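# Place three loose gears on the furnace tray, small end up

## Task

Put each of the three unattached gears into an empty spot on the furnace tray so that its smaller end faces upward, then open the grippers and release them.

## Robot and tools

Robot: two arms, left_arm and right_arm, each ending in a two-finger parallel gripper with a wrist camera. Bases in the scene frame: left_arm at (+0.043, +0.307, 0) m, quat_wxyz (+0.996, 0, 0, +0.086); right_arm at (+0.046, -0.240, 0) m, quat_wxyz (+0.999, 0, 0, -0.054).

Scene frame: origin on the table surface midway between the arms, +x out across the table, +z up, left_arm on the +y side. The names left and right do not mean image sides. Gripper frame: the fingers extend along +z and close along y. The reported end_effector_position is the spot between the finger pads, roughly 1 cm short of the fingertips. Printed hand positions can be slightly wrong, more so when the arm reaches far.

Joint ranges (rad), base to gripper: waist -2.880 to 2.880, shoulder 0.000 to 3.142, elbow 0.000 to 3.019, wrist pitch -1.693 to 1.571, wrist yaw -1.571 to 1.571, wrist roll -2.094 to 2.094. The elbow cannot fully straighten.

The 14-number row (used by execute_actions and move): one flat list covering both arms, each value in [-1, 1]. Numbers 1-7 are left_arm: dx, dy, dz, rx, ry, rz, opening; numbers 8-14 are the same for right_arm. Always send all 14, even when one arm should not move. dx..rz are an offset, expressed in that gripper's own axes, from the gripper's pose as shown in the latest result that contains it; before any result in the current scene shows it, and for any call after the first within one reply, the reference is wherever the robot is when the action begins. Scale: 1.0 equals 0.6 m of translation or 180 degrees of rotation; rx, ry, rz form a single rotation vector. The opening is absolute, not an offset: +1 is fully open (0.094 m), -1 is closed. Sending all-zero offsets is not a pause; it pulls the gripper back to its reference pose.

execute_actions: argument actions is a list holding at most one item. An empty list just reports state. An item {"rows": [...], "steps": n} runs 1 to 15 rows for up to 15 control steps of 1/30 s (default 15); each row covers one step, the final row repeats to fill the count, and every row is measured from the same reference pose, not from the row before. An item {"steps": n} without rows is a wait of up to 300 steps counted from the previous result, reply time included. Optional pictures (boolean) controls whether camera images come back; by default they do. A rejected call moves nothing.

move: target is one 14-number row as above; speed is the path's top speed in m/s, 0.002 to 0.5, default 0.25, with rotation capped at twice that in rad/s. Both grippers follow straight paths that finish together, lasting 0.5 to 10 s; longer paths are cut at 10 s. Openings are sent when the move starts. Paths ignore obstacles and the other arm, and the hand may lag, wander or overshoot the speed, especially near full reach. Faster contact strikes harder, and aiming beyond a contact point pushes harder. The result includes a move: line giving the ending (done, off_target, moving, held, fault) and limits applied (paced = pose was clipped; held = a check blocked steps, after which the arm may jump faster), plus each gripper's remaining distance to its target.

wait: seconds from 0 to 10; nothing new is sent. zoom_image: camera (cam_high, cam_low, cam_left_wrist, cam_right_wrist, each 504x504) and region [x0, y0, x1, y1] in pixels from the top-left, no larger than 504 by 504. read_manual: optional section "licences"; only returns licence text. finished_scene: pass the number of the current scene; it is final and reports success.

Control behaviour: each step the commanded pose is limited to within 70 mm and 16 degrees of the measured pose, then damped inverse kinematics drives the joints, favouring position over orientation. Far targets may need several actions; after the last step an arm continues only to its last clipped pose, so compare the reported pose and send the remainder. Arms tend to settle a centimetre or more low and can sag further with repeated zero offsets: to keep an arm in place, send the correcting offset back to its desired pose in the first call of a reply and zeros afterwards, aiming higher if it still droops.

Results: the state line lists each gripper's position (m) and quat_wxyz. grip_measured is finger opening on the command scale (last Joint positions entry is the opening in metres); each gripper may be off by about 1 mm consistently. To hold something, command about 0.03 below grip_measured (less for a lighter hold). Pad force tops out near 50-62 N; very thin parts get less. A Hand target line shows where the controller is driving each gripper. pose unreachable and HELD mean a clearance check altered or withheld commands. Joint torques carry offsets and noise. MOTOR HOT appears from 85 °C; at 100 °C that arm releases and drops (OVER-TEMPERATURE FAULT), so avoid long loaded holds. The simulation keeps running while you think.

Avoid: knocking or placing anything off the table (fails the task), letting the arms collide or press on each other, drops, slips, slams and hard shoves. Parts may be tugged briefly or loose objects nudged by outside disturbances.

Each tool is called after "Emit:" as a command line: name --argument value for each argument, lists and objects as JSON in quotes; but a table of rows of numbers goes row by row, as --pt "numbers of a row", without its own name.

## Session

Emit:
execute_actions --actions '[]'

Scene clock: 0.00 s of 6000.00 s.
left_arm: end_effector_position=(+0.6255, +0.5410, +0.1298) grip_measured=+1.000 end_effector_quat_wxyz=(+0.328, +0.583, +0.550, +0.500) | right_arm: end_effector_position=(+0.4713, -0.1541, +0.2298) grip_measured=+1.000 end_effector_quat_wxyz=(+0.093, -0.274, +0.940, -0.178)
Joint positions: left_arm=[0.284 1.735 0.863 0.573 0.268 1.887 0.094] | right_arm=[ 0.452  1.365  1.222 -1.255  0.368 -0.255  0.094]
Joint velocities: left_arm=[ 0.015  0.005  0.012 -0.007  0.081 -0.037  0.   ] | right_arm=[ 0.015  0.005 -0.017 -0.002  0.022  0.037  0.   ]
Joint torques (N m, as the arm reports them, + toward a larger angle): no reading
Motor temperatures (°C, as the motors report them): left_arm=[29 32 29 28 29 30] | right_arm=[27 30 30 30 29 26]
Hand target (left_arm): +0.633, +0.545, +0.142; +0.331, +0.579, +0.542, +0.511
Hand target (right_arm): +0.480, -0.151, +0.246; +0.112, -0.270, +0.940, -0.177

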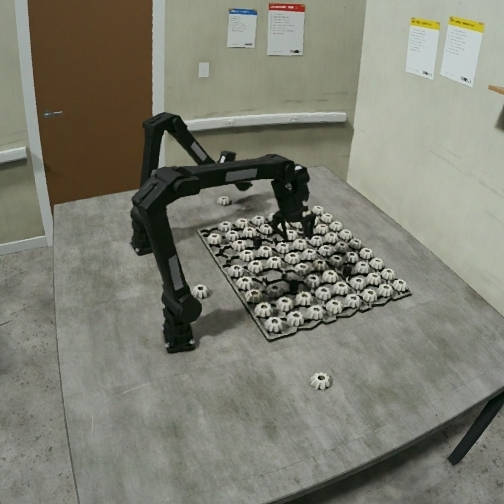

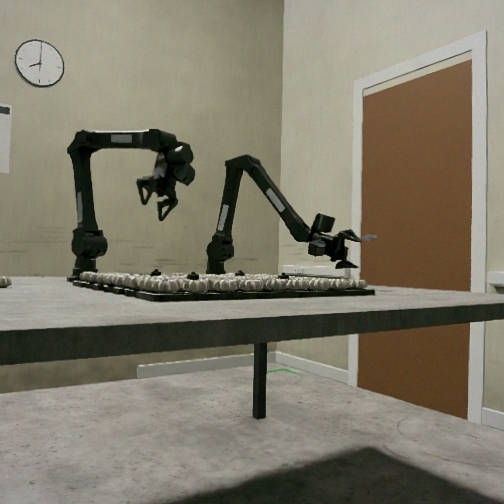

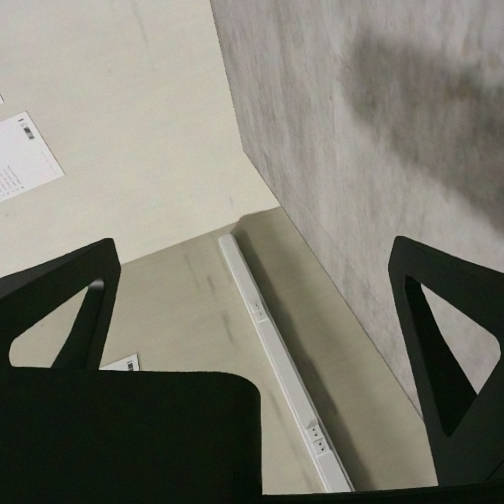

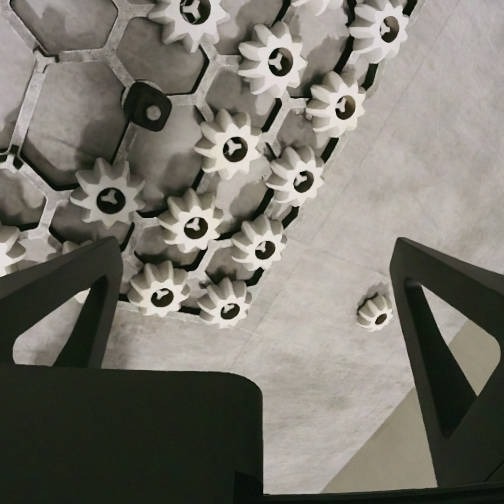

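Emit:
zoom_image --camera "cam_high" --region '[170, 180, 420, 400]'

Region (170, 180, 420, 400) of cam_high's 504x504 image, scaled by 2.016, with more detail than that image has; it fills the top 444 rows of this view, and the rest is white.

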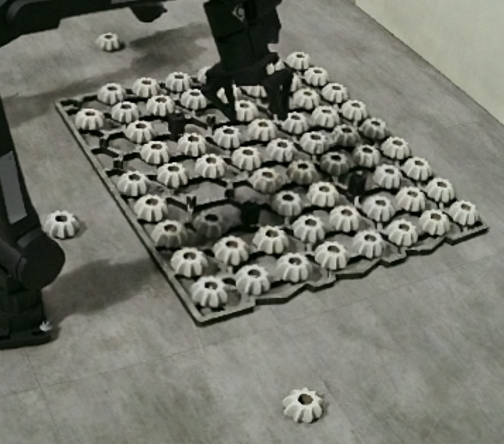

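Emit:
move --target '[0.0567,-0.056,-0.228,0.4116,0.0782,-0.2299,1, 0.5205,-0.362,0.343,-0.1285,0.0114,-0.0684,1]' --speed 0.35

Scene clock: 33.90 s of 6000.00 s.
left_arm: end_effector_position=(+0.4663, +0.5437, +0.1311) grip_measured=+1.000 end_effector_quat_wxyz=(-0.006, +0.389, +0.921, -0.015) | right_arm: end_effector_position=(+0.3556, -0.5440, +0.0872) grip_measured=+1.000 end_effector_quat_wxyz=(-0.006, -0.373, +0.927, +0.015)
Joint positions: left_arm=[ 0.343  1.68   1.353 -1.275  0.008  1.314  0.094] | right_arm=[-0.668  1.602  1.129 -1.13  -0.002 -1.542  0.094]
Joint velocities: left_arm=[-0.005 -0.015  0.022  0.012 -0.007 -0.081  0.   ] | right_arm=[ 0.005  0.005 -0.002 -0.017  0.007 -0.051  0.   ]
Joint torques (N m, as the arm reports them, + toward a larger angle): left_arm=[  0.95 -12.49  11.44  -0.29   0.18  -0.09] | right_arm=[  1.36 -10.22  10.37   0.02  -0.09   0.01]
Motor temperatures (°C, as the motors report them): left_arm=[29 33 32 28 29 30] | right_arm=[27 30 33 30 29 26]
Hand target (left_arm): +0.481, +0.555, +0.145; +0.005, +0.381, +0.925, -0.003
Hand target (right_arm): +0.373, -0.558, +0.107; +0.005, -0.381, +0.924, -0.006
Off the commanded pose (left_arm): 0.025 m, 2 deg.
Off the commanded pose (right_arm): 0.024 m, 2 deg.
After step 90, 28.17 s passed at rest.
move: off_target (left_arm, right_arm)

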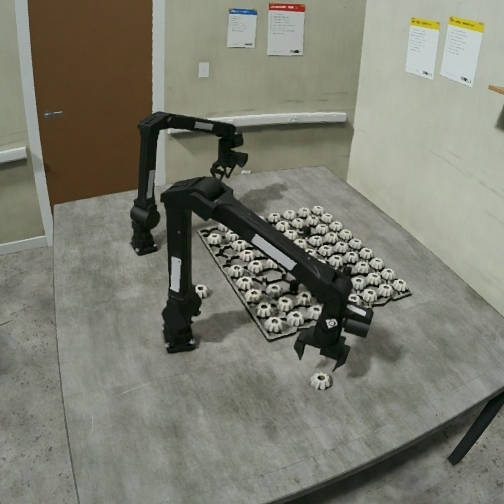

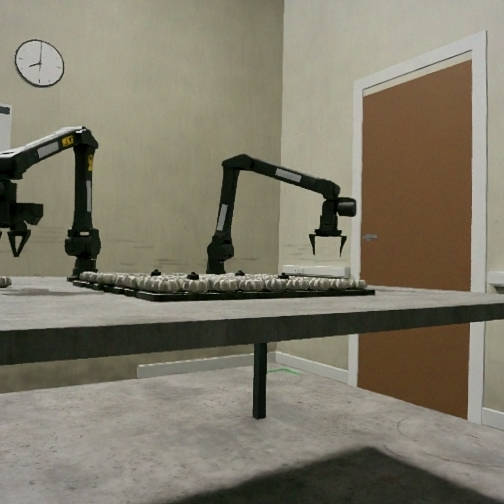

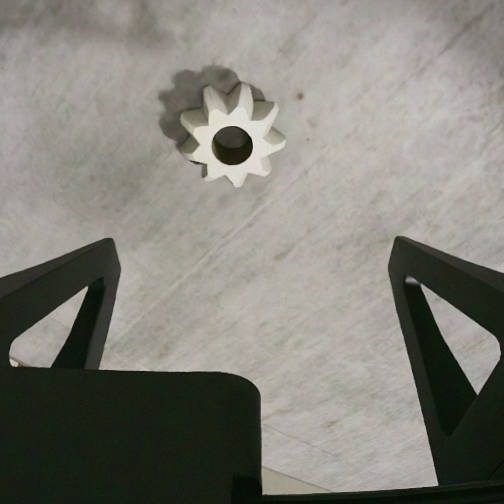

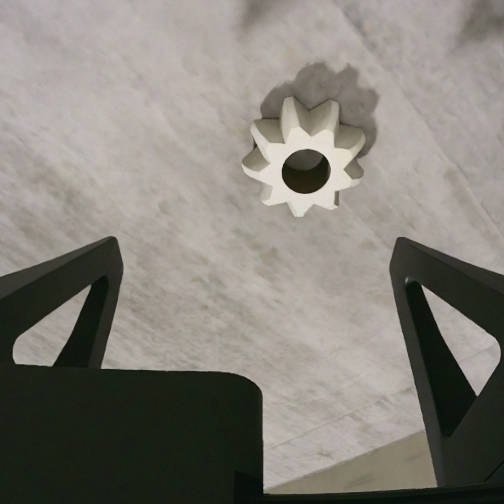

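Emit:
move --target '[-0.0117,0.025,0.193,-0.0103,0,0,0.8, -0.0117,-0.045,0.124,0.0103,0,0,0.8]' --speed 0.1

Scene clock: 41.50 s of 6000.00 s.
left_arm: end_effector_position=(+0.4769, +0.5508, +0.0211) grip_measured=+0.802 end_effector_quat_wxyz=(+0.001, +0.388, +0.921, -0.001) | right_arm: end_effector_position=(+0.3739, -0.5598, +0.0165) grip_measured=+0.802 end_effector_quat_wxyz=(+0.000, -0.375, +0.927, +0.001)
Joint positions: left_arm=[ 0.343  1.82   1.226 -0.977  0.003  1.313  0.085] | right_arm=[-0.664  1.741  1.096 -0.927 -0.002 -1.541  0.085]
Joint velocities: left_arm=[-0.005 -0.015  0.002 -0.002  0.022 -0.037  0.002] | right_arm=[-0.015 -0.005  0.012 -0.002 -0.022  0.051  0.001]
Joint torques (N m, as the arm reports them, + toward a larger angle): left_arm=[ -0.25 -14.24   6.28   0.69   0.    -0.08] | right_arm=[  1.69 -10.94   5.51   1.08   0.04   0.23]
Motor temperatures (°C, as the motors report them): left_arm=[29 33 33 28 29 30] | right_arm=[27 31 34 30 29 26]
Hand target (left_arm): +0.479, +0.548, +0.015; +0.000, +0.389, +0.921, -0.000
Hand target (right_arm): +0.376, -0.557, +0.012; +0.000, -0.374, +0.928, -0.000
Off the commanded pose (left_arm): 0.008 m, 0 deg.
Off the commanded pose (right_arm): 0.007 m, 0 deg.
After step 90, 3.03 s passed at rest.
move: done

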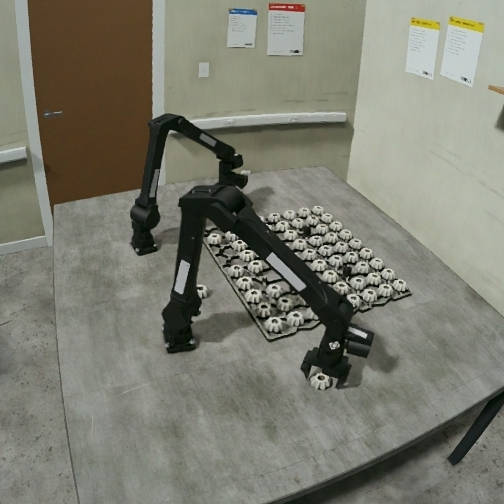

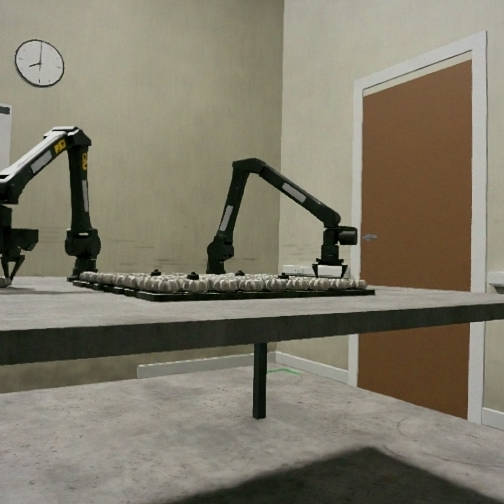

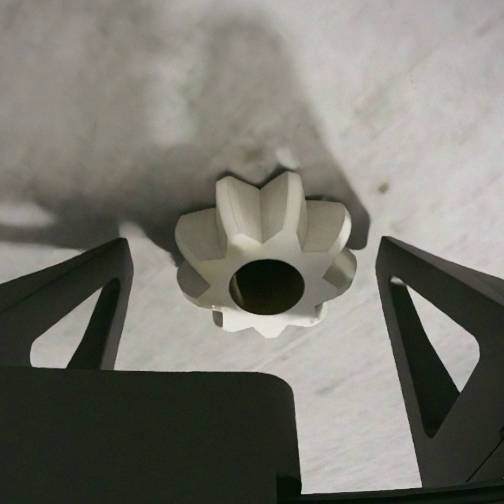

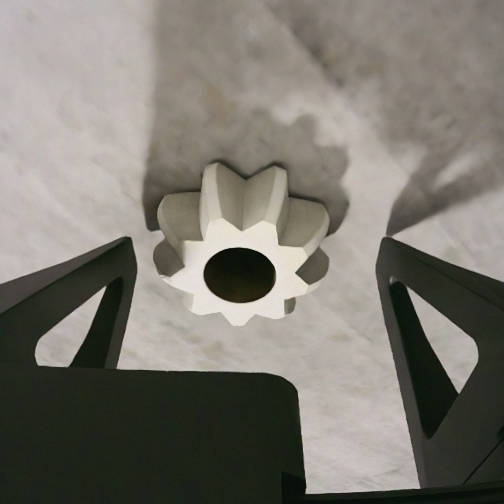

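Emit:
execute_actions --actions '[{"rows": [[0,0,0,0,0,0,0.14, 0,0,0,0,0,0,0.14]], "steps": 10}]' --pictures false

Emit:
execute_actions --actions '[{"rows": [[-0.004,0.0145,-0.016,-0.008,-0.002,0,0.14, 0,-0.015,-0.016,0.0085,0,0,0.14],[-0.008,0.029,-0.032,-0.016,-0.004,0,0.14, -0.001,-0.03,-0.032,0.017,0,0,0.14],[-0.0115,0.0435,-0.048,-0.0245,-0.0065,0,0.14, -0.0014,-0.045,-0.048,0.0255,-0.0008,0,0.14],[-0.0115,0.0435,-0.056,-0.0245,-0.0065,0,0.14, -0.0014,-0.045,-0.056,0.0255,-0.0008,0,0.14],[-0.0115,0.0435,-0.064,-0.0245,-0.0065,0,0.14, -0.0014,-0.045,-0.064,0.0255,-0.0008,0,0.14],[-0.0115,0.0435,-0.072,-0.0245,-0.0065,0,0.14, -0.0014,-0.045,-0.072,0.0255,-0.0008,0,0.14],[-0.0115,0.0435,-0.080,-0.0245,-0.0065,0,0.14, -0.0014,-0.045,-0.080,0.0255,-0.0008,0,0.14],[-0.0115,0.0435,-0.089,-0.0245,-0.0065,0,0.14, -0.0014,-0.045,-0.089,0.0255,-0.0008,0,0.14],[-0.0115,0.0435,-0.098,-0.0245,-0.0065,0,0.14, -0.0014,-0.045,-0.098,0.0255,-0.0008,0,0.14],[-0.0115,0.0435,-0.107,-0.0245,-0.0065,0,0.14, -0.0014,-0.045,-0.107,0.0255,-0.0008,0,0.14],[-0.0115,0.0435,-0.116,-0.0245,-0.0065,0,0.14, -0.0014,-0.045,-0.116,0.0255,-0.0008,0,0.14],[-0.0115,0.0435,-0.125,-0.0245,-0.0065,0,0.14, -0.0014,-0.045,-0.125,0.0255,-0.0008,0,0.14],[-0.0115,0.0435,-0.134,-0.0245,-0.0065,0,0.14, -0.0014,-0.045,-0.134,0.0255,-0.0008,0,0.14],[-0.0115,0.0435,-0.143,-0.0245,-0.0065,0,0.14, -0.0014,-0.045,-0.143,0.0255,-0.0008,0,0.14],[-0.0115,0.0435,-0.15,-0.0245,-0.0065,0,0.14, -0.0014,-0.045,-0.15,0.0255,-0.0008,0,0.14]], "steps": 15}]' --pictures false

Emit:
wait --seconds 0.4

Scene clock: 54.07 s of 6000.00 s.
left_arm: end_effector_position=(+0.4765, +0.5507, +0.0209) grip_measured=+0.190 end_effector_quat_wxyz=(+0.001, +0.389, +0.921, -0.001) | right_arm: end_effector_position=(+0.3735, -0.5594, +0.0161) grip_measured=+0.206 end_effector_quat_wxyz=(+0.000, -0.375, +0.927, +0.001)
Joint positions: left_arm=[ 0.343  1.82   1.225 -0.977  0.003  1.313  0.056] | right_arm=[-0.664  1.741  1.094 -0.927 -0.002 -1.541  0.057]
Joint velocities: left_arm=[ 0.005  0.005  0.002 -0.007 -0.022 -0.022 -0.   ] | right_arm=[ 0.005 -0.005 -0.012 -0.007  0.007 -0.081  0.001]
Joint torques (N m, as the arm reports them, + toward a larger angle): left_arm=[  0.4  -15.21   6.72   0.2    0.1   -0.02] | right_arm=[  0.76 -11.96   5.86   0.51   0.04   0.1 ]
Motor temperatures (°C, as the motors report them): left_arm=[29 33 32 28 29 30] | right_arm=[27 31 33 30 29 26]
Hand target (left_arm): +0.477, +0.551, +0.021; +0.001, +0.389, +0.921, -0.001
Hand target (right_arm): +0.374, -0.560, +0.016; +0.000, -0.375, +0.927, +0.001
Off the commanded pose (left_arm): 0.000 m, 0 deg.
Off the commanded pose (right_arm): 0.001 m, 0 deg.
Steps of this call (steps 1 to 90: nothing new was sent; then 9.23 s passed at rest; steps 91 to 100: all 10 steps of this action). Readings (end_effector_position):
91: left_arm (+0.4769, +0.5508, +0.0211) | right_arm (+0.3739, -0.5598, +0.0165)
92: left_arm (+0.4768, +0.5506, +0.0212) | right_arm (+0.3735, -0.5594, +0.0164)
94: left_arm (+0.4765, +0.5507, +0.0209) | right_arm (+0.3735, -0.5594, +0.0161)
98: left_arm (+0.4765, +0.5507, +0.0209) | right_arm (+0.3735, -0.5594, +0.0161)
100: the state above

Scene clock: 54.57 s of 6000.00 s.
left_arm: end_effector_position=(+0.4669, +0.5452, +0.0474) grip_measured=+0.190 end_effector_quat_wxyz=(-0.009, +0.389, +0.921, -0.014) | right_arm: end_effector_position=(+0.3641, -0.5502, +0.0482) grip_measured=+0.206 end_effector_quat_wxyz=(-0.006, -0.375, +0.927, +0.017)
Joint positions: left_arm=[ 0.343  1.776  1.242 -1.071  0.003  1.313  0.056] | right_arm=[-0.664  1.681  1.112 -1.038 -0.002 -1.541  0.057]
Joint velocities: left_arm=[-0.015 -0.239  0.164 -0.3   -0.066 -0.051  0.   ] | right_arm=[-0.005 -0.259  0.203 -0.379 -0.007  0.007 -0.   ]
Joint torques (N m, as the arm reports them, + toward a larger angle): left_arm=[  0.36 -18.09  12.2   -0.18   0.08  -0.02] | right_arm=[  0.92 -14.36  11.67   0.26  -0.01   0.1 ]
Motor temperatures (°C, as the motors report them): left_arm=[29 34 32 28 29 30] | right_arm=[27 31 33 30 29 26]
Hand target (left_arm): +0.494, +0.560, +0.106; +0.026, +0.389, +0.921, +0.031
Hand target (right_arm): +0.391, -0.575, +0.105; +0.017, -0.375, +0.926, -0.036
Off the commanded pose (left_arm): 0.074 m, 6 deg; position clipped at the last step of the last action.
Off the commanded pose (right_arm): 0.071 m, 6 deg; position clipped at the last step of the last action.
Steps of this call (steps 1 to 15: all 15 steps of this action). Readings (end_effector_position):
1: left_arm (+0.4765, +0.5507, +0.0209) | right_arm (+0.3735, -0.5594, +0.0161)
2: left_arm (+0.4765, +0.5507, +0.0209) | right_arm (+0.3735, -0.5594, +0.0161)
4: left_arm (+0.4765, +0.5507, +0.0209) | right_arm (+0.3735, -0.5594, +0.0163)
8: left_arm (+0.4732, +0.5488, +0.0227) | right_arm (+0.3703, -0.5563, +0.0198)
15: the state above

Scene clock: 54.97 s of 6000.00 s.
left_arm: end_effector_position=(+0.4755, +0.5501, +0.0751) grip_measured=+0.190 end_effector_quat_wxyz=(+0.005, +0.389, +0.921, +0.004) | right_arm: end_effector_position=(+0.3725, -0.5584, +0.0729) grip_measured=+0.206 end_effector_quat_wxyz=(+0.002, -0.375, +0.927, -0.003)
Joint positions: left_arm=[ 0.343  1.737  1.27  -1.091  0.003  1.313  0.056] | right_arm=[-0.664  1.649  1.147 -1.061 -0.002 -1.541  0.057]
Joint velocities: left_arm=[-0.005 -0.005  0.002 -0.002 -0.081 -0.095  0.001] | right_arm=[-0.005  0.005  0.007 -0.002 -0.051  0.037  0.001]
Joint torques (N m, as the arm reports them, + toward a larger angle): left_arm=[  0.38 -15.45  11.12  -0.34   0.08  -0.02] | right_arm=[  1.62 -12.87  10.54   0.14   0.02   0.11]
Motor temperatures (°C, as the motors report them): left_arm=[29 34 32 28 29 30] | right_arm=[27 31 33 30 29 26]
Hand target (left_arm): +0.494, +0.560, +0.106; +0.025, +0.389, +0.921, +0.031
Hand target (right_arm): +0.391, -0.575, +0.105; +0.017, -0.375, +0.926, -0.036
Off the commanded pose (left_arm): 0.046 m, 4 deg; position clipped at the last step of the last action.
Off the commanded pose (right_arm): 0.044 m, 4 deg; position clipped at the last step of the last action.
Steps of this call (steps 1 to 12: nothing new was sent). Readings (end_effector_position):
1: left_arm (+0.4676, +0.5456, +0.0527) | right_arm (+0.3649, -0.5510, +0.0537)
2: left_arm (+0.4689, +0.5463, +0.0579) | right_arm (+0.3665, -0.5526, +0.0590)
4: left_arm (+0.4722, +0.5482, +0.0671) | right_arm (+0.3700, -0.5560, +0.0676)
8: left_arm (+0.4759, +0.5503, +0.0751) | right_arm (+0.3729, -0.5589, +0.0729)
12: the state above

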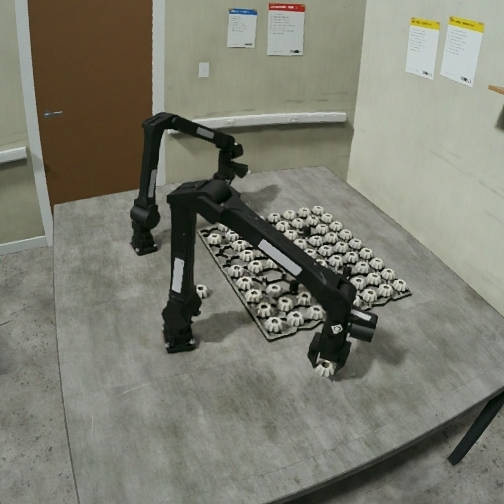

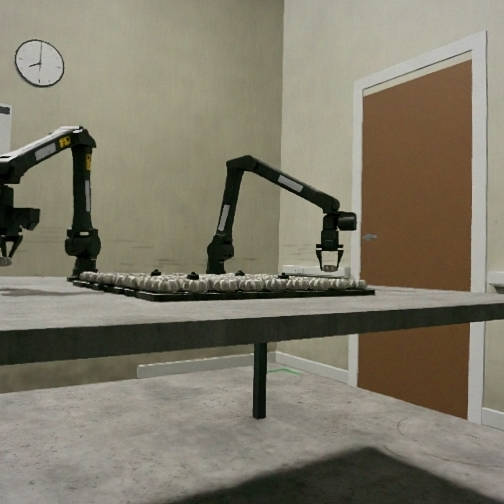

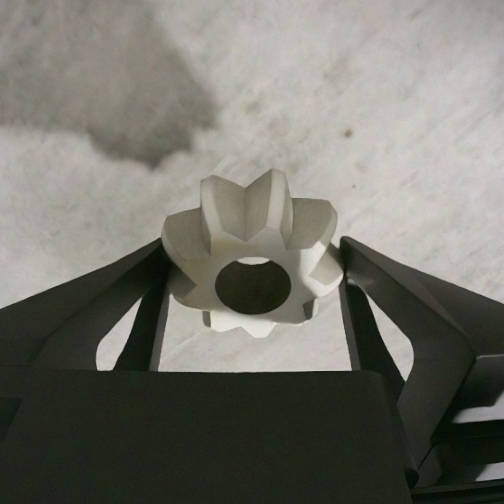

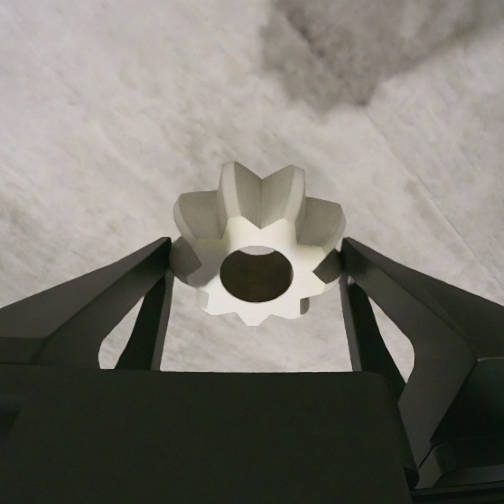

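Emit:
move --target '[-0.1125,-0.47,-0.10,0,0,0,0.14, -0.648,0.521,-0.142,0.0075,-0.021,0,0.14]' --speed 0.3

Scene clock: 65.17 s of 6000.00 s.
left_arm: end_effector_position=(+0.3211, +0.3043, +0.1222) grip_measured=+0.190 end_effector_quat_wxyz=(-0.000, +0.394, +0.919, +0.001) | right_arm: end_effector_position=(+0.4059, -0.0684, +0.1237) grip_measured=+0.206 end_effector_quat_wxyz=(-0.001, -0.384, +0.923, +0.003)
Joint positions: left_arm=[-0.18   1.125  0.768 -1.214 -0.001  0.803  0.056] | right_arm=[ 0.552  1.455  1.066 -1.183 -0.006 -0.345  0.057]
Joint velocities: left_arm=[ 0.015 -0.005 -0.002 -0.017 -0.007 -0.022  0.   ] | right_arm=[ 0.005 -0.005  0.002 -0.007 -0.022  0.095  0.001]
Joint torques (N m, as the arm reports them, + toward a larger angle): left_arm=[ 0.37 -6.44  7.8  -0.21 -0.03 -0.1 ] | right_arm=[-0.03 -9.26 11.49  0.13  0.21  0.22]
Motor temperatures (°C, as the motors report them): left_arm=[29 34 34 28 29 30] | right_arm=[27 31 34 30 29 26]
Hand target (left_arm): +0.320, +0.305, +0.128; +0.003, +0.389, +0.921, +0.004
Hand target (right_arm): +0.430, -0.061, +0.152; +0.031, -0.375, +0.927, +0.004
Off the commanded pose (left_arm): 0.010 m, 1 deg.
Off the commanded pose (right_arm): 0.044 m, 5 deg.
After step 90, 4.87 s passed at rest.
move: off_target (right_arm)

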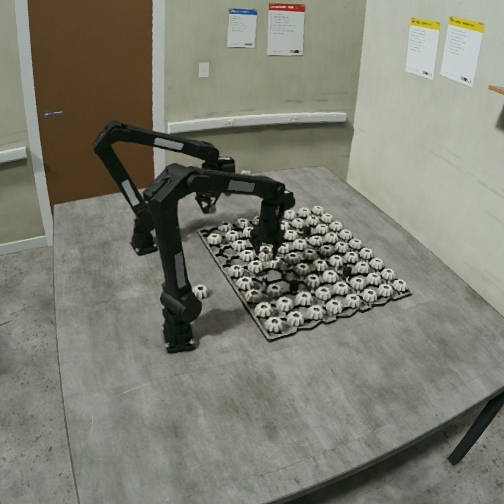

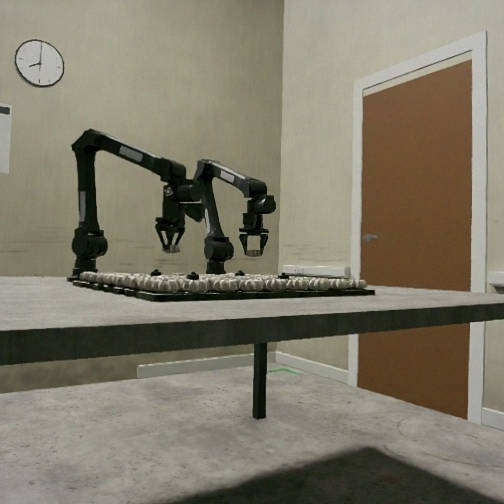

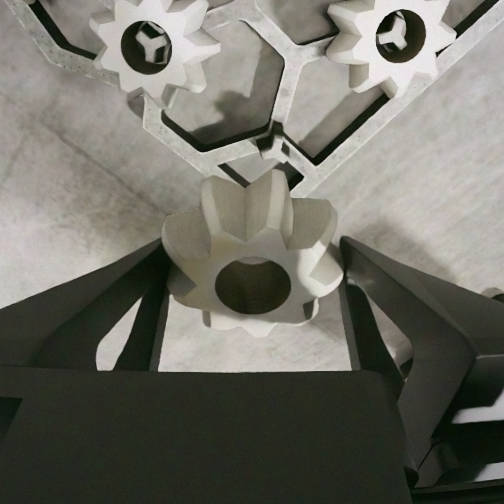

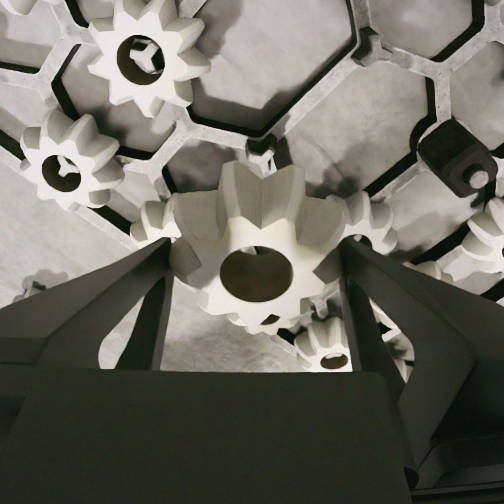

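Emit:
zoom_image --camera "cam_left_wrist" --region '[100, 0, 440, 200]'

Emit:
zoom_image --camera "cam_right_wrist" --region '[90, 0, 430, 200]'

Region (100, 0, 440, 200) of cam_left_wrist's 504x504 image, scaled by 1.482, with more detail than that image has; it fills the top 296 rows of this view, and the rest is white.

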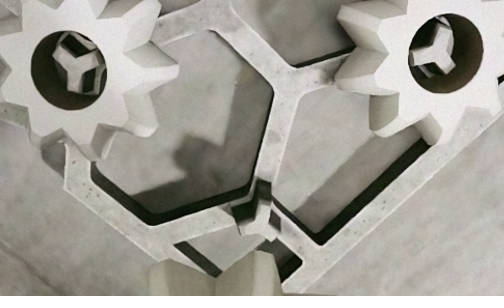

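Region (90, 0, 430, 200) of cam_right_wrist's 504x504 image, scaled by 1.482, with more detail than that image has; it fills the top 296 rows of this view, and the rest is white.

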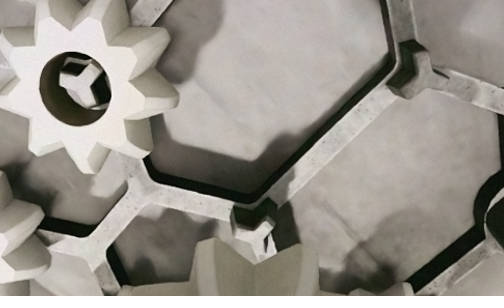

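Emit:
move --target '[-0.016,-0.017,0.087,-0.0046,-0.0044,0,0.14, 0.0005,-0.016,0.10,0.0027,-0.0075,0,0.14]' --speed 0.07

Scene clock: 75.77 s of 6000.00 s.
left_arm: end_effector_position=(+0.3148, +0.2936, +0.0683) grip_measured=+0.190 end_effector_quat_wxyz=(-0.000, +0.396, +0.918, +0.000) | right_arm: end_effector_position=(+0.4055, -0.0756, +0.0607) grip_measured=+0.206 end_effector_quat_wxyz=(-0.000, -0.383, +0.924, +0.003)
Joint positions: left_arm=[-0.22   1.184  0.655 -1.042 -0.001  0.766  0.056] | right_arm=[ 0.536  1.527  0.96  -1.004 -0.006 -0.358  0.057]
Joint velocities: left_arm=[ 0.005 -0.005 -0.002 -0.012 -0.007 -0.022  0.002] | right_arm=[ 0.015  0.005 -0.027  0.002 -0.022 -0.022  0.   ]
Joint torques (N m, as the arm reports them, + toward a larger angle): left_arm=[-0.34 -5.43  7.37  0.65  0.03 -0.13] | right_arm=[-0.14 -9.77  6.45  1.18  0.04 -0.01]
Motor temperatures (°C, as the motors report them): left_arm=[29 33 33 28 29 30] | right_arm=[27 31 35 30 29 26]
Hand target (left_arm): +0.320, +0.291, +0.070; +0.009, +0.394, +0.919, +0.004
Hand target (right_arm): +0.412, -0.076, +0.064; +0.012, -0.385, +0.923, +0.004
Off the commanded pose (left_arm): 0.007 m, 1 deg.
Off the commanded pose (right_arm): 0.007 m, 1 deg.
After step 90, 6.40 s passed at rest.
move: done

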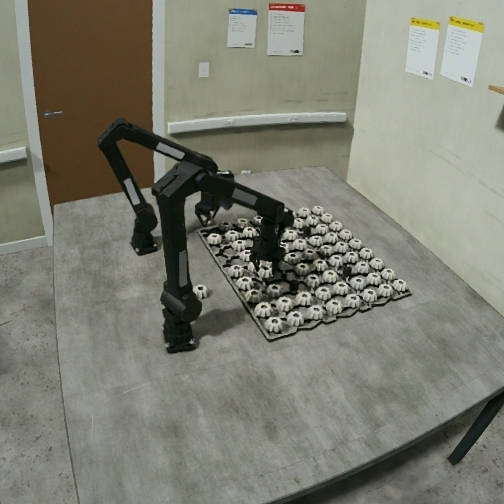

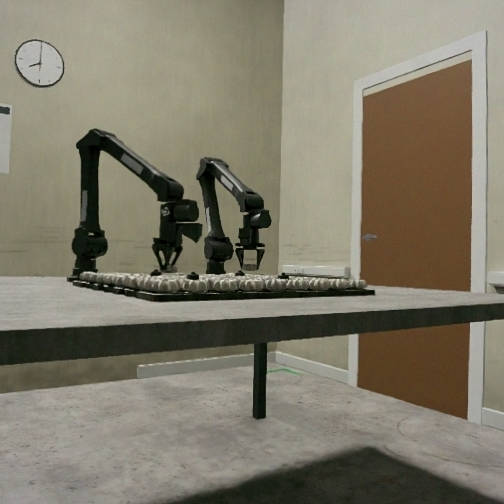

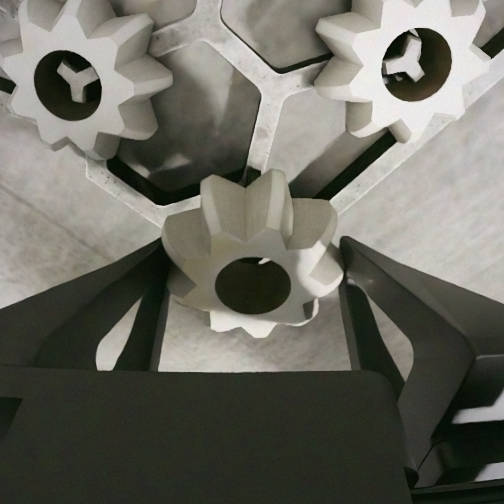

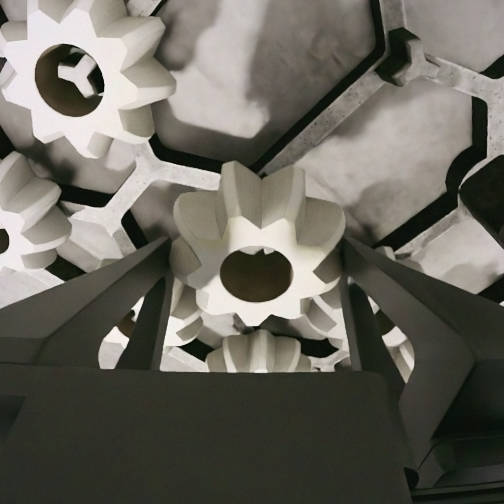

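Emit:
move --target '[-0.0057,0.008,0.067,-0.0046,-0.0044,0,0.14, -0.0077,-0.0017,0.053,0.0027,-0.0075,0,0.14]' --speed 0.04

Scene clock: 81.93 s of 6000.00 s.
left_arm: end_effector_position=(+0.3159, +0.2935, +0.0312) grip_measured=+0.190 end_effector_quat_wxyz=(+0.002, +0.395, +0.918, +0.001) | right_arm: end_effector_position=(+0.4045, -0.0756, +0.0310) grip_measured=+0.206 end_effector_quat_wxyz=(+0.002, -0.383, +0.924, +0.004)
Joint positions: left_arm=[-0.22   1.259  0.597 -0.905 -0.001  0.766  0.056] | right_arm=[ 0.536  1.572  0.918 -0.913 -0.009 -0.359  0.057]
Joint velocities: left_arm=[-0.015 -0.005 -0.007 -0.017 -0.007  0.022 -0.   ] | right_arm=[-0.005 -0.015  0.012  0.002  0.007  0.007  0.001]
Joint torques (N m, as the arm reports them, + toward a larger angle): left_arm=[ 0.8  -5.11  6.28  1.19  0.04  0.04] | right_arm=[ 0.69 -8.44  5.82  1.56  0.17  0.09]
Motor temperatures (°C, as the motors report them): left_arm=[29 33 33 28 29 30] | right_arm=[27 31 34 30 29 26]
Hand target (left_arm): +0.321, +0.295, +0.029; +0.009, +0.396, +0.918, +0.004
Hand target (right_arm): +0.409, -0.073, +0.029; +0.012, -0.383, +0.924, +0.004
Off the commanded pose (left_arm): 0.006 m, 1 deg.
Off the commanded pose (right_arm): 0.006 m, 1 deg.
After step 90, 1.93 s passed at rest.
move: done

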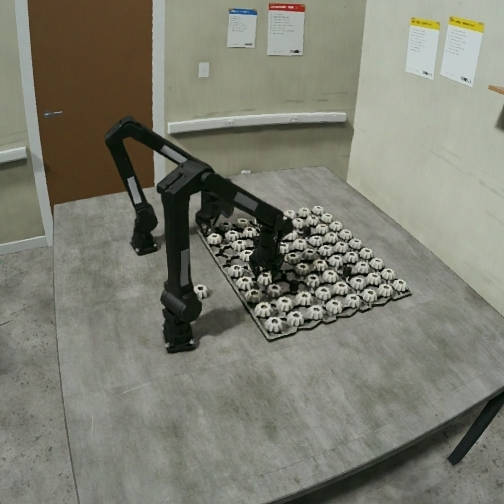

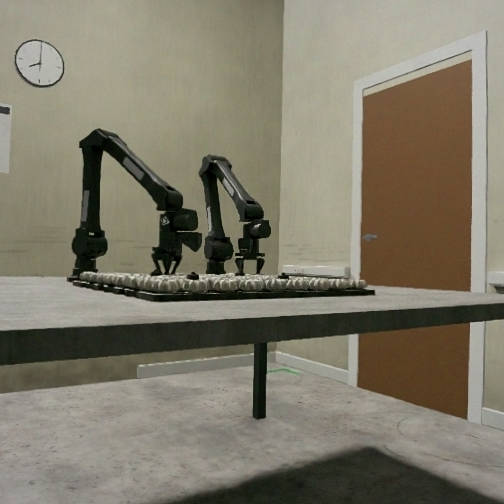

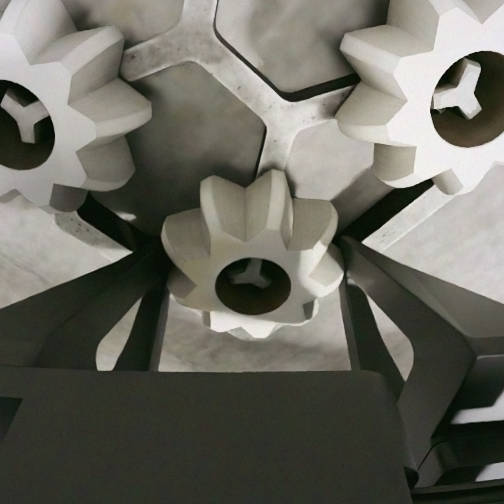

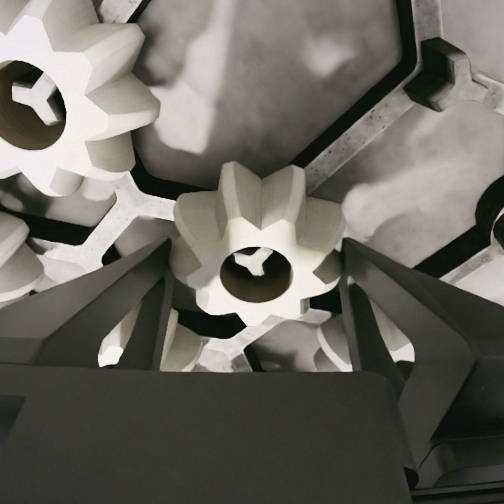

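Emit:
execute_actions --actions '[{"rows": [[0,0,0,0,0,0,0.48, 0,0,0,0,0,0,0.48],[0,0,0,0,0,0,0.48, 0,0,0,0,0,0,0.48],[0,0,0,0,0,0,0.48, 0,0,0,0,0,0,0.48],[-0.011,0.011,-0.016,-0.006,-0.006,0,0.48, -0.015,-0.005,-0.016,0.003,-0.008,0,0.48],[-0.023,0.021,-0.032,-0.012,-0.012,0,0.48, -0.029,-0.011,-0.032,0.006,-0.016,0,0.48],[-0.034,0.032,-0.047,-0.0176,-0.0184,0,0.48, -0.044,-0.016,-0.047,0.0089,-0.0239,0,0.48],[-0.034,0.032,-0.054,-0.0176,-0.0184,0,0.48, -0.044,-0.016,-0.054,0.0089,-0.0239,0,0.48],[-0.034,0.032,-0.061,-0.0176,-0.0184,0,0.48, -0.044,-0.016,-0.061,0.0089,-0.0239,0,0.48],[-0.034,0.032,-0.068,-0.0176,-0.0184,0,0.48, -0.044,-0.016,-0.068,0.0089,-0.0239,0,0.48],[-0.034,0.032,-0.076,-0.0176,-0.0184,0,0.48, -0.044,-0.016,-0.076,0.0089,-0.0239,0,0.48],[-0.034,0.032,-0.084,-0.0176,-0.0184,0,0.48, -0.044,-0.016,-0.084,0.0089,-0.0239,0,0.48],[-0.034,0.032,-0.092,-0.0176,-0.0184,0,0.48, -0.044,-0.016,-0.092,0.0089,-0.0239,0,0.48],[-0.034,0.032,-0.100,-0.0176,-0.0184,0,0.48, -0.044,-0.016,-0.100,0.0089,-0.0239,0,0.48],[-0.034,0.032,-0.110,-0.0176,-0.0184,0,0.48, -0.044,-0.016,-0.110,0.0089,-0.0239,0,0.48],[-0.034,0.032,-0.120,-0.0176,-0.0184,0,0.48, -0.044,-0.016,-0.120,0.0089,-0.0239,0,0.48]], "steps": 15}]' --pictures false

Emit:
move --target '[0,0,0,0,0,0,0.48, 0.245,0.31,-0.03,-0.003,0.009,0,0.85]' --speed 0.25

Scene clock: 101.67 s of 6000.00 s.
left_arm: end_effector_position=(+0.3216, +0.2933, +0.0680) grip_measured=+0.478 end_effector_quat_wxyz=(+0.015, +0.395, +0.918, +0.006) | right_arm: end_effector_position=(+0.4025, -0.0765, +0.0595) grip_measured=+0.478 end_effector_quat_wxyz=(+0.003, -0.383, +0.924, +0.004)
Joint positions: left_arm=[-0.22   1.182  0.652 -1.01  -0.001  0.766  0.069] | right_arm=[ 0.536  1.518  0.945 -0.993 -0.009 -0.359  0.069]
Joint velocities: left_arm=[-0.005 -0.259  0.281 -0.515  0.022  0.051 -0.   ] | right_arm=[-0.005 -0.249  0.256 -0.442  0.022 -0.022  0.   ]
Joint torques (N m, as the arm reports them, + toward a larger angle): left_arm=[ 0.19 -6.31 10.64  0.03  0.06 -0.04] | right_arm=[  0.67 -10.76  10.55   0.41   0.05   0.11]
Motor temperatures (°C, as the motors report them): left_arm=[29 33 32 28 29 30] | right_arm=[27 31 33 30 29 26]
Hand target (left_arm): +0.342, +0.291, +0.101; +0.040, +0.395, +0.917, +0.016
Hand target (right_arm): +0.428, -0.064, +0.102; +0.043, -0.383, +0.923, +0.006
Off the commanded pose (left_arm): 0.042 m, 3 deg.
Off the commanded pose (right_arm): 0.053 m, 4 deg.
Steps of this call (steps 1 to 90: nothing new was sent; then 16.23 s passed at rest; steps 91 to 105: all 15 steps of this action). Readings (end_effector_position):
91: left_arm (+0.3159, +0.2935, +0.0312) | right_arm (+0.4045, -0.0756, +0.0310)
92: left_arm (+0.3159, +0.2935, +0.0312) | right_arm (+0.4045, -0.0756, +0.0310)
94: left_arm (+0.3159, +0.2935, +0.0312) | right_arm (+0.4045, -0.0756, +0.0310)
98: left_arm (+0.3163, +0.2935, +0.0357) | right_arm (+0.4044, -0.0757, +0.0332)
105: the state above

Scene clock: 103.67 s of 6000.00 s.
left_arm: end_effector_position=(+0.3273, +0.2930, +0.0849) grip_measured=+0.478 end_effector_quat_wxyz=(+0.025, +0.395, +0.918, +0.010) | right_arm: end_effector_position=(+0.1762, -0.0422, +0.0936) grip_measured=+0.848 end_effector_quat_wxyz=(+0.007, -0.389, +0.921, +0.008)
Joint positions: left_arm=[-0.22   1.154  0.681 -1.043 -0.001  0.766  0.069] | right_arm=[ 1.096  1.015  0.615 -1.15  -0.006  0.188  0.087]
Joint velocities: left_arm=[-0.015 -0.005  0.002  0.002 -0.037  0.007 -0.   ] | right_arm=[ 0.005 -0.005  0.002 -0.002 -0.022  0.037  0.001]
Joint torques (N m, as the arm reports them, + toward a larger angle): left_arm=[ 0.43 -5.45  7.24  0.34  0.06 -0.02] | right_arm=[ 0.68 -3.32  6.44  0.23  0.22  0.18]
Motor temperatures (°C, as the motors report them): left_arm=[29 33 32 28 29 30] | right_arm=[27 31 33 30 29 26]
Hand target (left_arm): +0.327, +0.293, +0.085; +0.025, +0.395, +0.918, +0.010
Hand target (right_arm): +0.174, -0.047, +0.092; +0.002, -0.383, +0.924, +0.003
Off the commanded pose (left_arm): 0.000 m, 0 deg.
Off the commanded pose (right_arm): 0.004 m, 1 deg.
move: done

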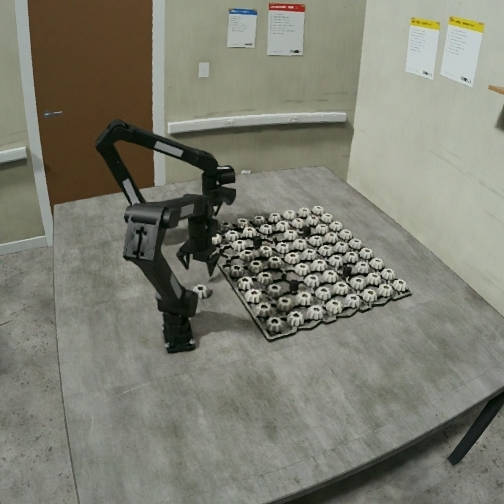

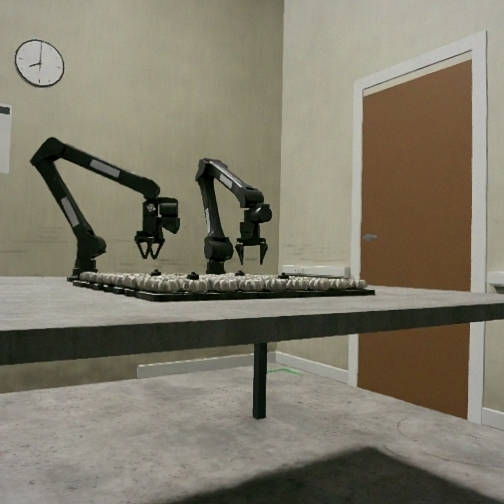

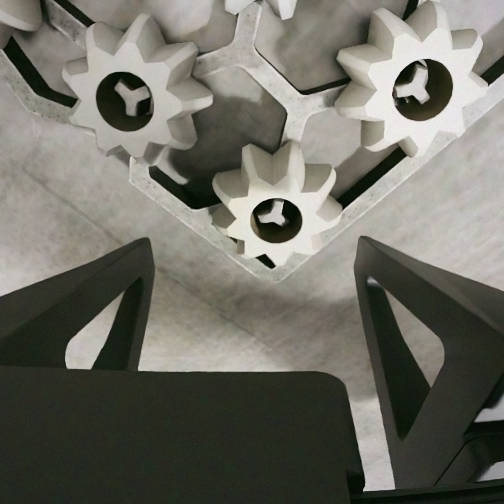

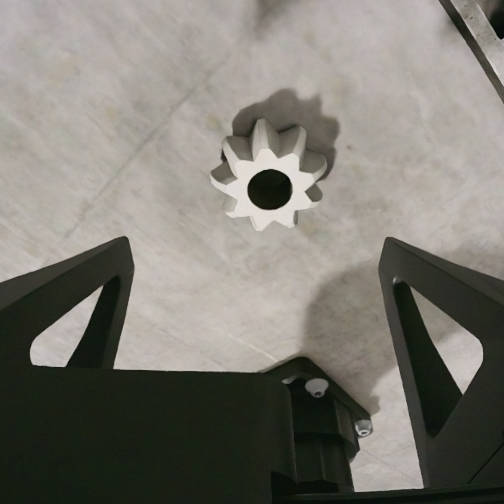

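Emit:
move --target '[0,0,0,0,0,0,0.48, 0.005,-0.0167,0.136,0.003,0.002,0,0.8]' --speed 0.1

Emit:
execute_actions --actions '[{"rows": [[0,0,0,0,0,0,0.48, 0,0,0,0,0,0,0.13]], "steps": 10}]'

Scene clock: 108.40 s of 6000.00 s.
left_arm: end_effector_position=(+0.3273, +0.2930, +0.0849) grip_measured=+0.478 end_effector_quat_wxyz=(+0.025, +0.395, +0.918, +0.010) | right_arm: end_effector_position=(+0.1798, -0.0504, +0.0149) grip_measured=+0.802 end_effector_quat_wxyz=(+0.003, -0.388, +0.922, +0.002)
Joint positions: left_arm=[-0.22   1.154  0.681 -1.043 -0.001  0.766  0.069] | right_arm=[ 1.067  1.171  0.475 -0.866 -0.     0.163  0.085]
Joint velocities: left_arm=[-0.015 -0.005 -0.002  0.002 -0.007 -0.022  0.   ] | right_arm=[ 0.005 -0.015 -0.012 -0.002 -0.051  0.051  0.001]
Joint torques (N m, as the arm reports them, + toward a larger angle): left_arm=[ 0.41 -5.47  7.24  0.33  0.07 -0.02] | right_arm=[-0.19 -3.08  5.57  1.37  0.23 -0.07]
Motor temperatures (°C, as the motors report them): left_arm=[29 33 32 28 29 30] | right_arm=[27 31 33 30 29 26]
Hand target (left_arm): +0.327, +0.293, +0.085; +0.025, +0.395, +0.918, +0.010
Hand target (right_arm): +0.182, -0.051, +0.012; +0.006, -0.389, +0.921, +0.003
Off the commanded pose (left_arm): 0.000 m, 0 deg.
Off the commanded pose (right_arm): 0.004 m, 0 deg.
After step 90, 0.57 s passed at rest.
move: done

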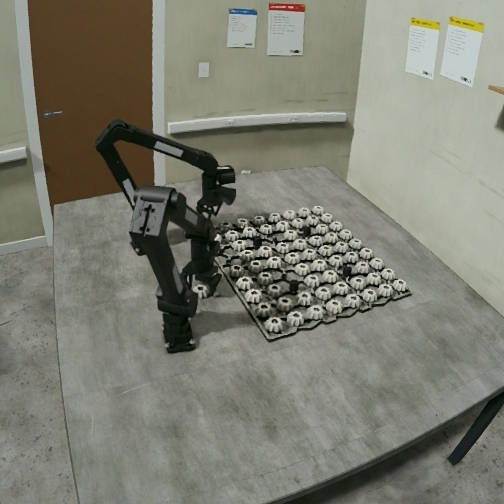

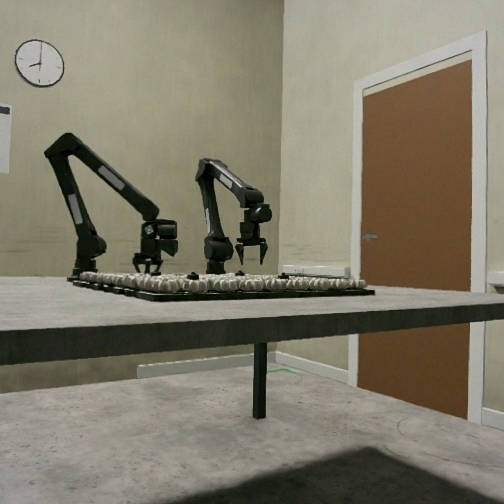

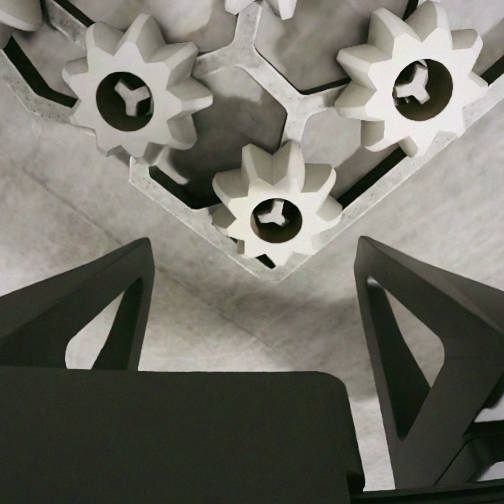

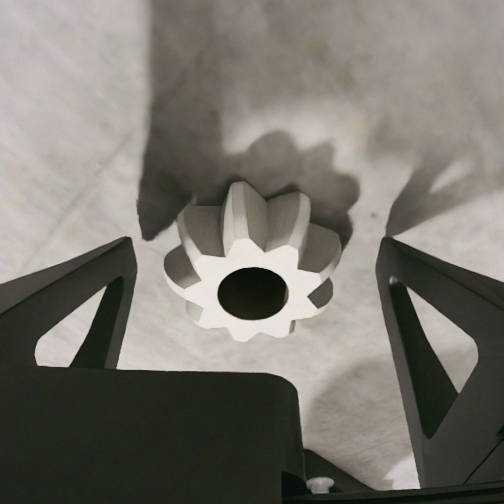

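Scene clock: 108.73 s of 6000.00 s.
left_arm: end_effector_position=(+0.3273, +0.2930, +0.0849) grip_measured=+0.478 end_effector_quat_wxyz=(+0.025, +0.395, +0.918, +0.010) | right_arm: end_effector_position=(+0.1797, -0.0504, +0.0149) grip_measured=+0.197 end_effector_quat_wxyz=(+0.003, -0.388, +0.922, +0.002)
Joint positions: left_arm=[-0.22   1.154  0.681 -1.043 -0.001  0.766  0.069] | right_arm=[ 1.067  1.171  0.475 -0.866 -0.001  0.163  0.056]
Joint velocities: left_arm=[-0.005 -0.005  0.007 -0.012 -0.022 -0.051 -0.   ] | right_arm=[ 0.005  0.005  0.002 -0.002 -0.022  0.007  0.   ]
Joint torques (N m, as the arm reports them, + toward a larger angle): left_arm=[ 0.44 -5.46  7.24  0.33  0.07 -0.02] | right_arm=[ 1.38 -3.86  5.84  0.54  0.15  0.08]
Motor temperatures (°C, as the motors report them): left_arm=[29 33 32 28 29 30] | right_arm=[27 31 33 30 29 26]
Hand target (left_arm): +0.327, +0.293, +0.085; +0.025, +0.395, +0.918, +0.010
Hand target (right_arm): +0.180, -0.050, +0.015; +0.003, -0.388, +0.922, +0.002
Off the commanded pose (left_arm): 0.000 m, 0 deg.
Off the commanded pose (right_arm): 0.000 m, 0 deg.
Steps of this call (steps 1 to 10: all 10 steps of this action). Readings (end_effector_position):
1: left_arm (+0.3273, +0.2930, +0.0849) | right_arm (+0.1798, -0.0504, +0.0149)
2: left_arm (+0.3273, +0.2930, +0.0849) | right_arm (+0.1798, -0.0504, +0.0149)
4: left_arm (+0.3273, +0.2930, +0.0849) | right_arm (+0.1797, -0.0504, +0.0149)
8: left_arm (+0.3273, +0.2930, +0.0849) | right_arm (+0.1797, -0.0504, +0.0149)
10: the state above

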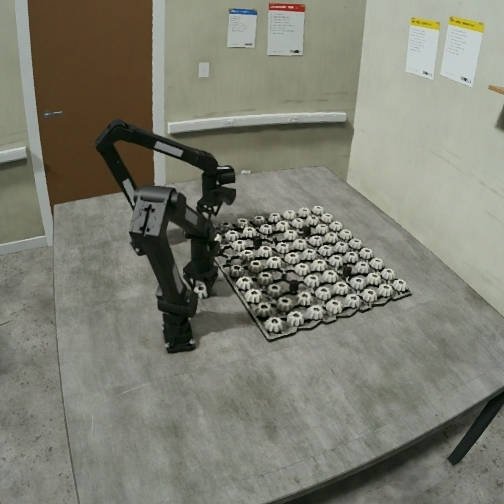

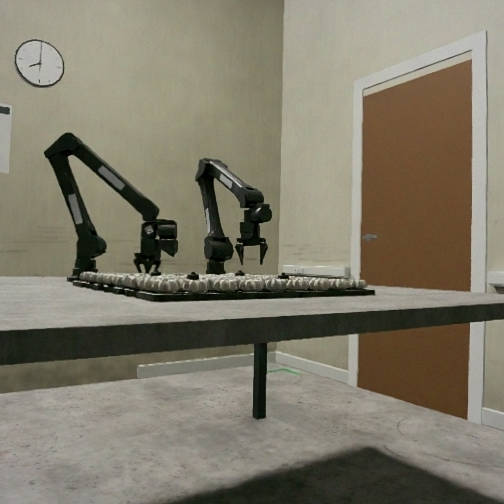

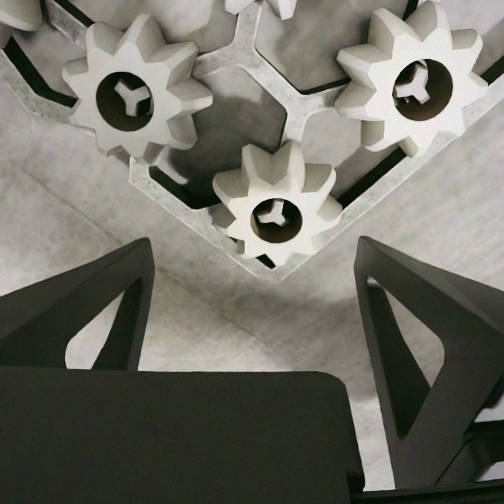

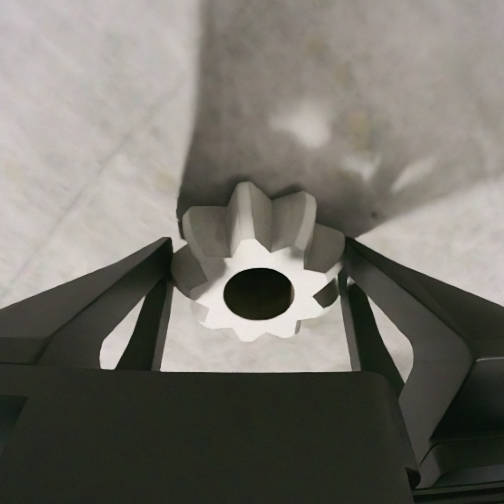

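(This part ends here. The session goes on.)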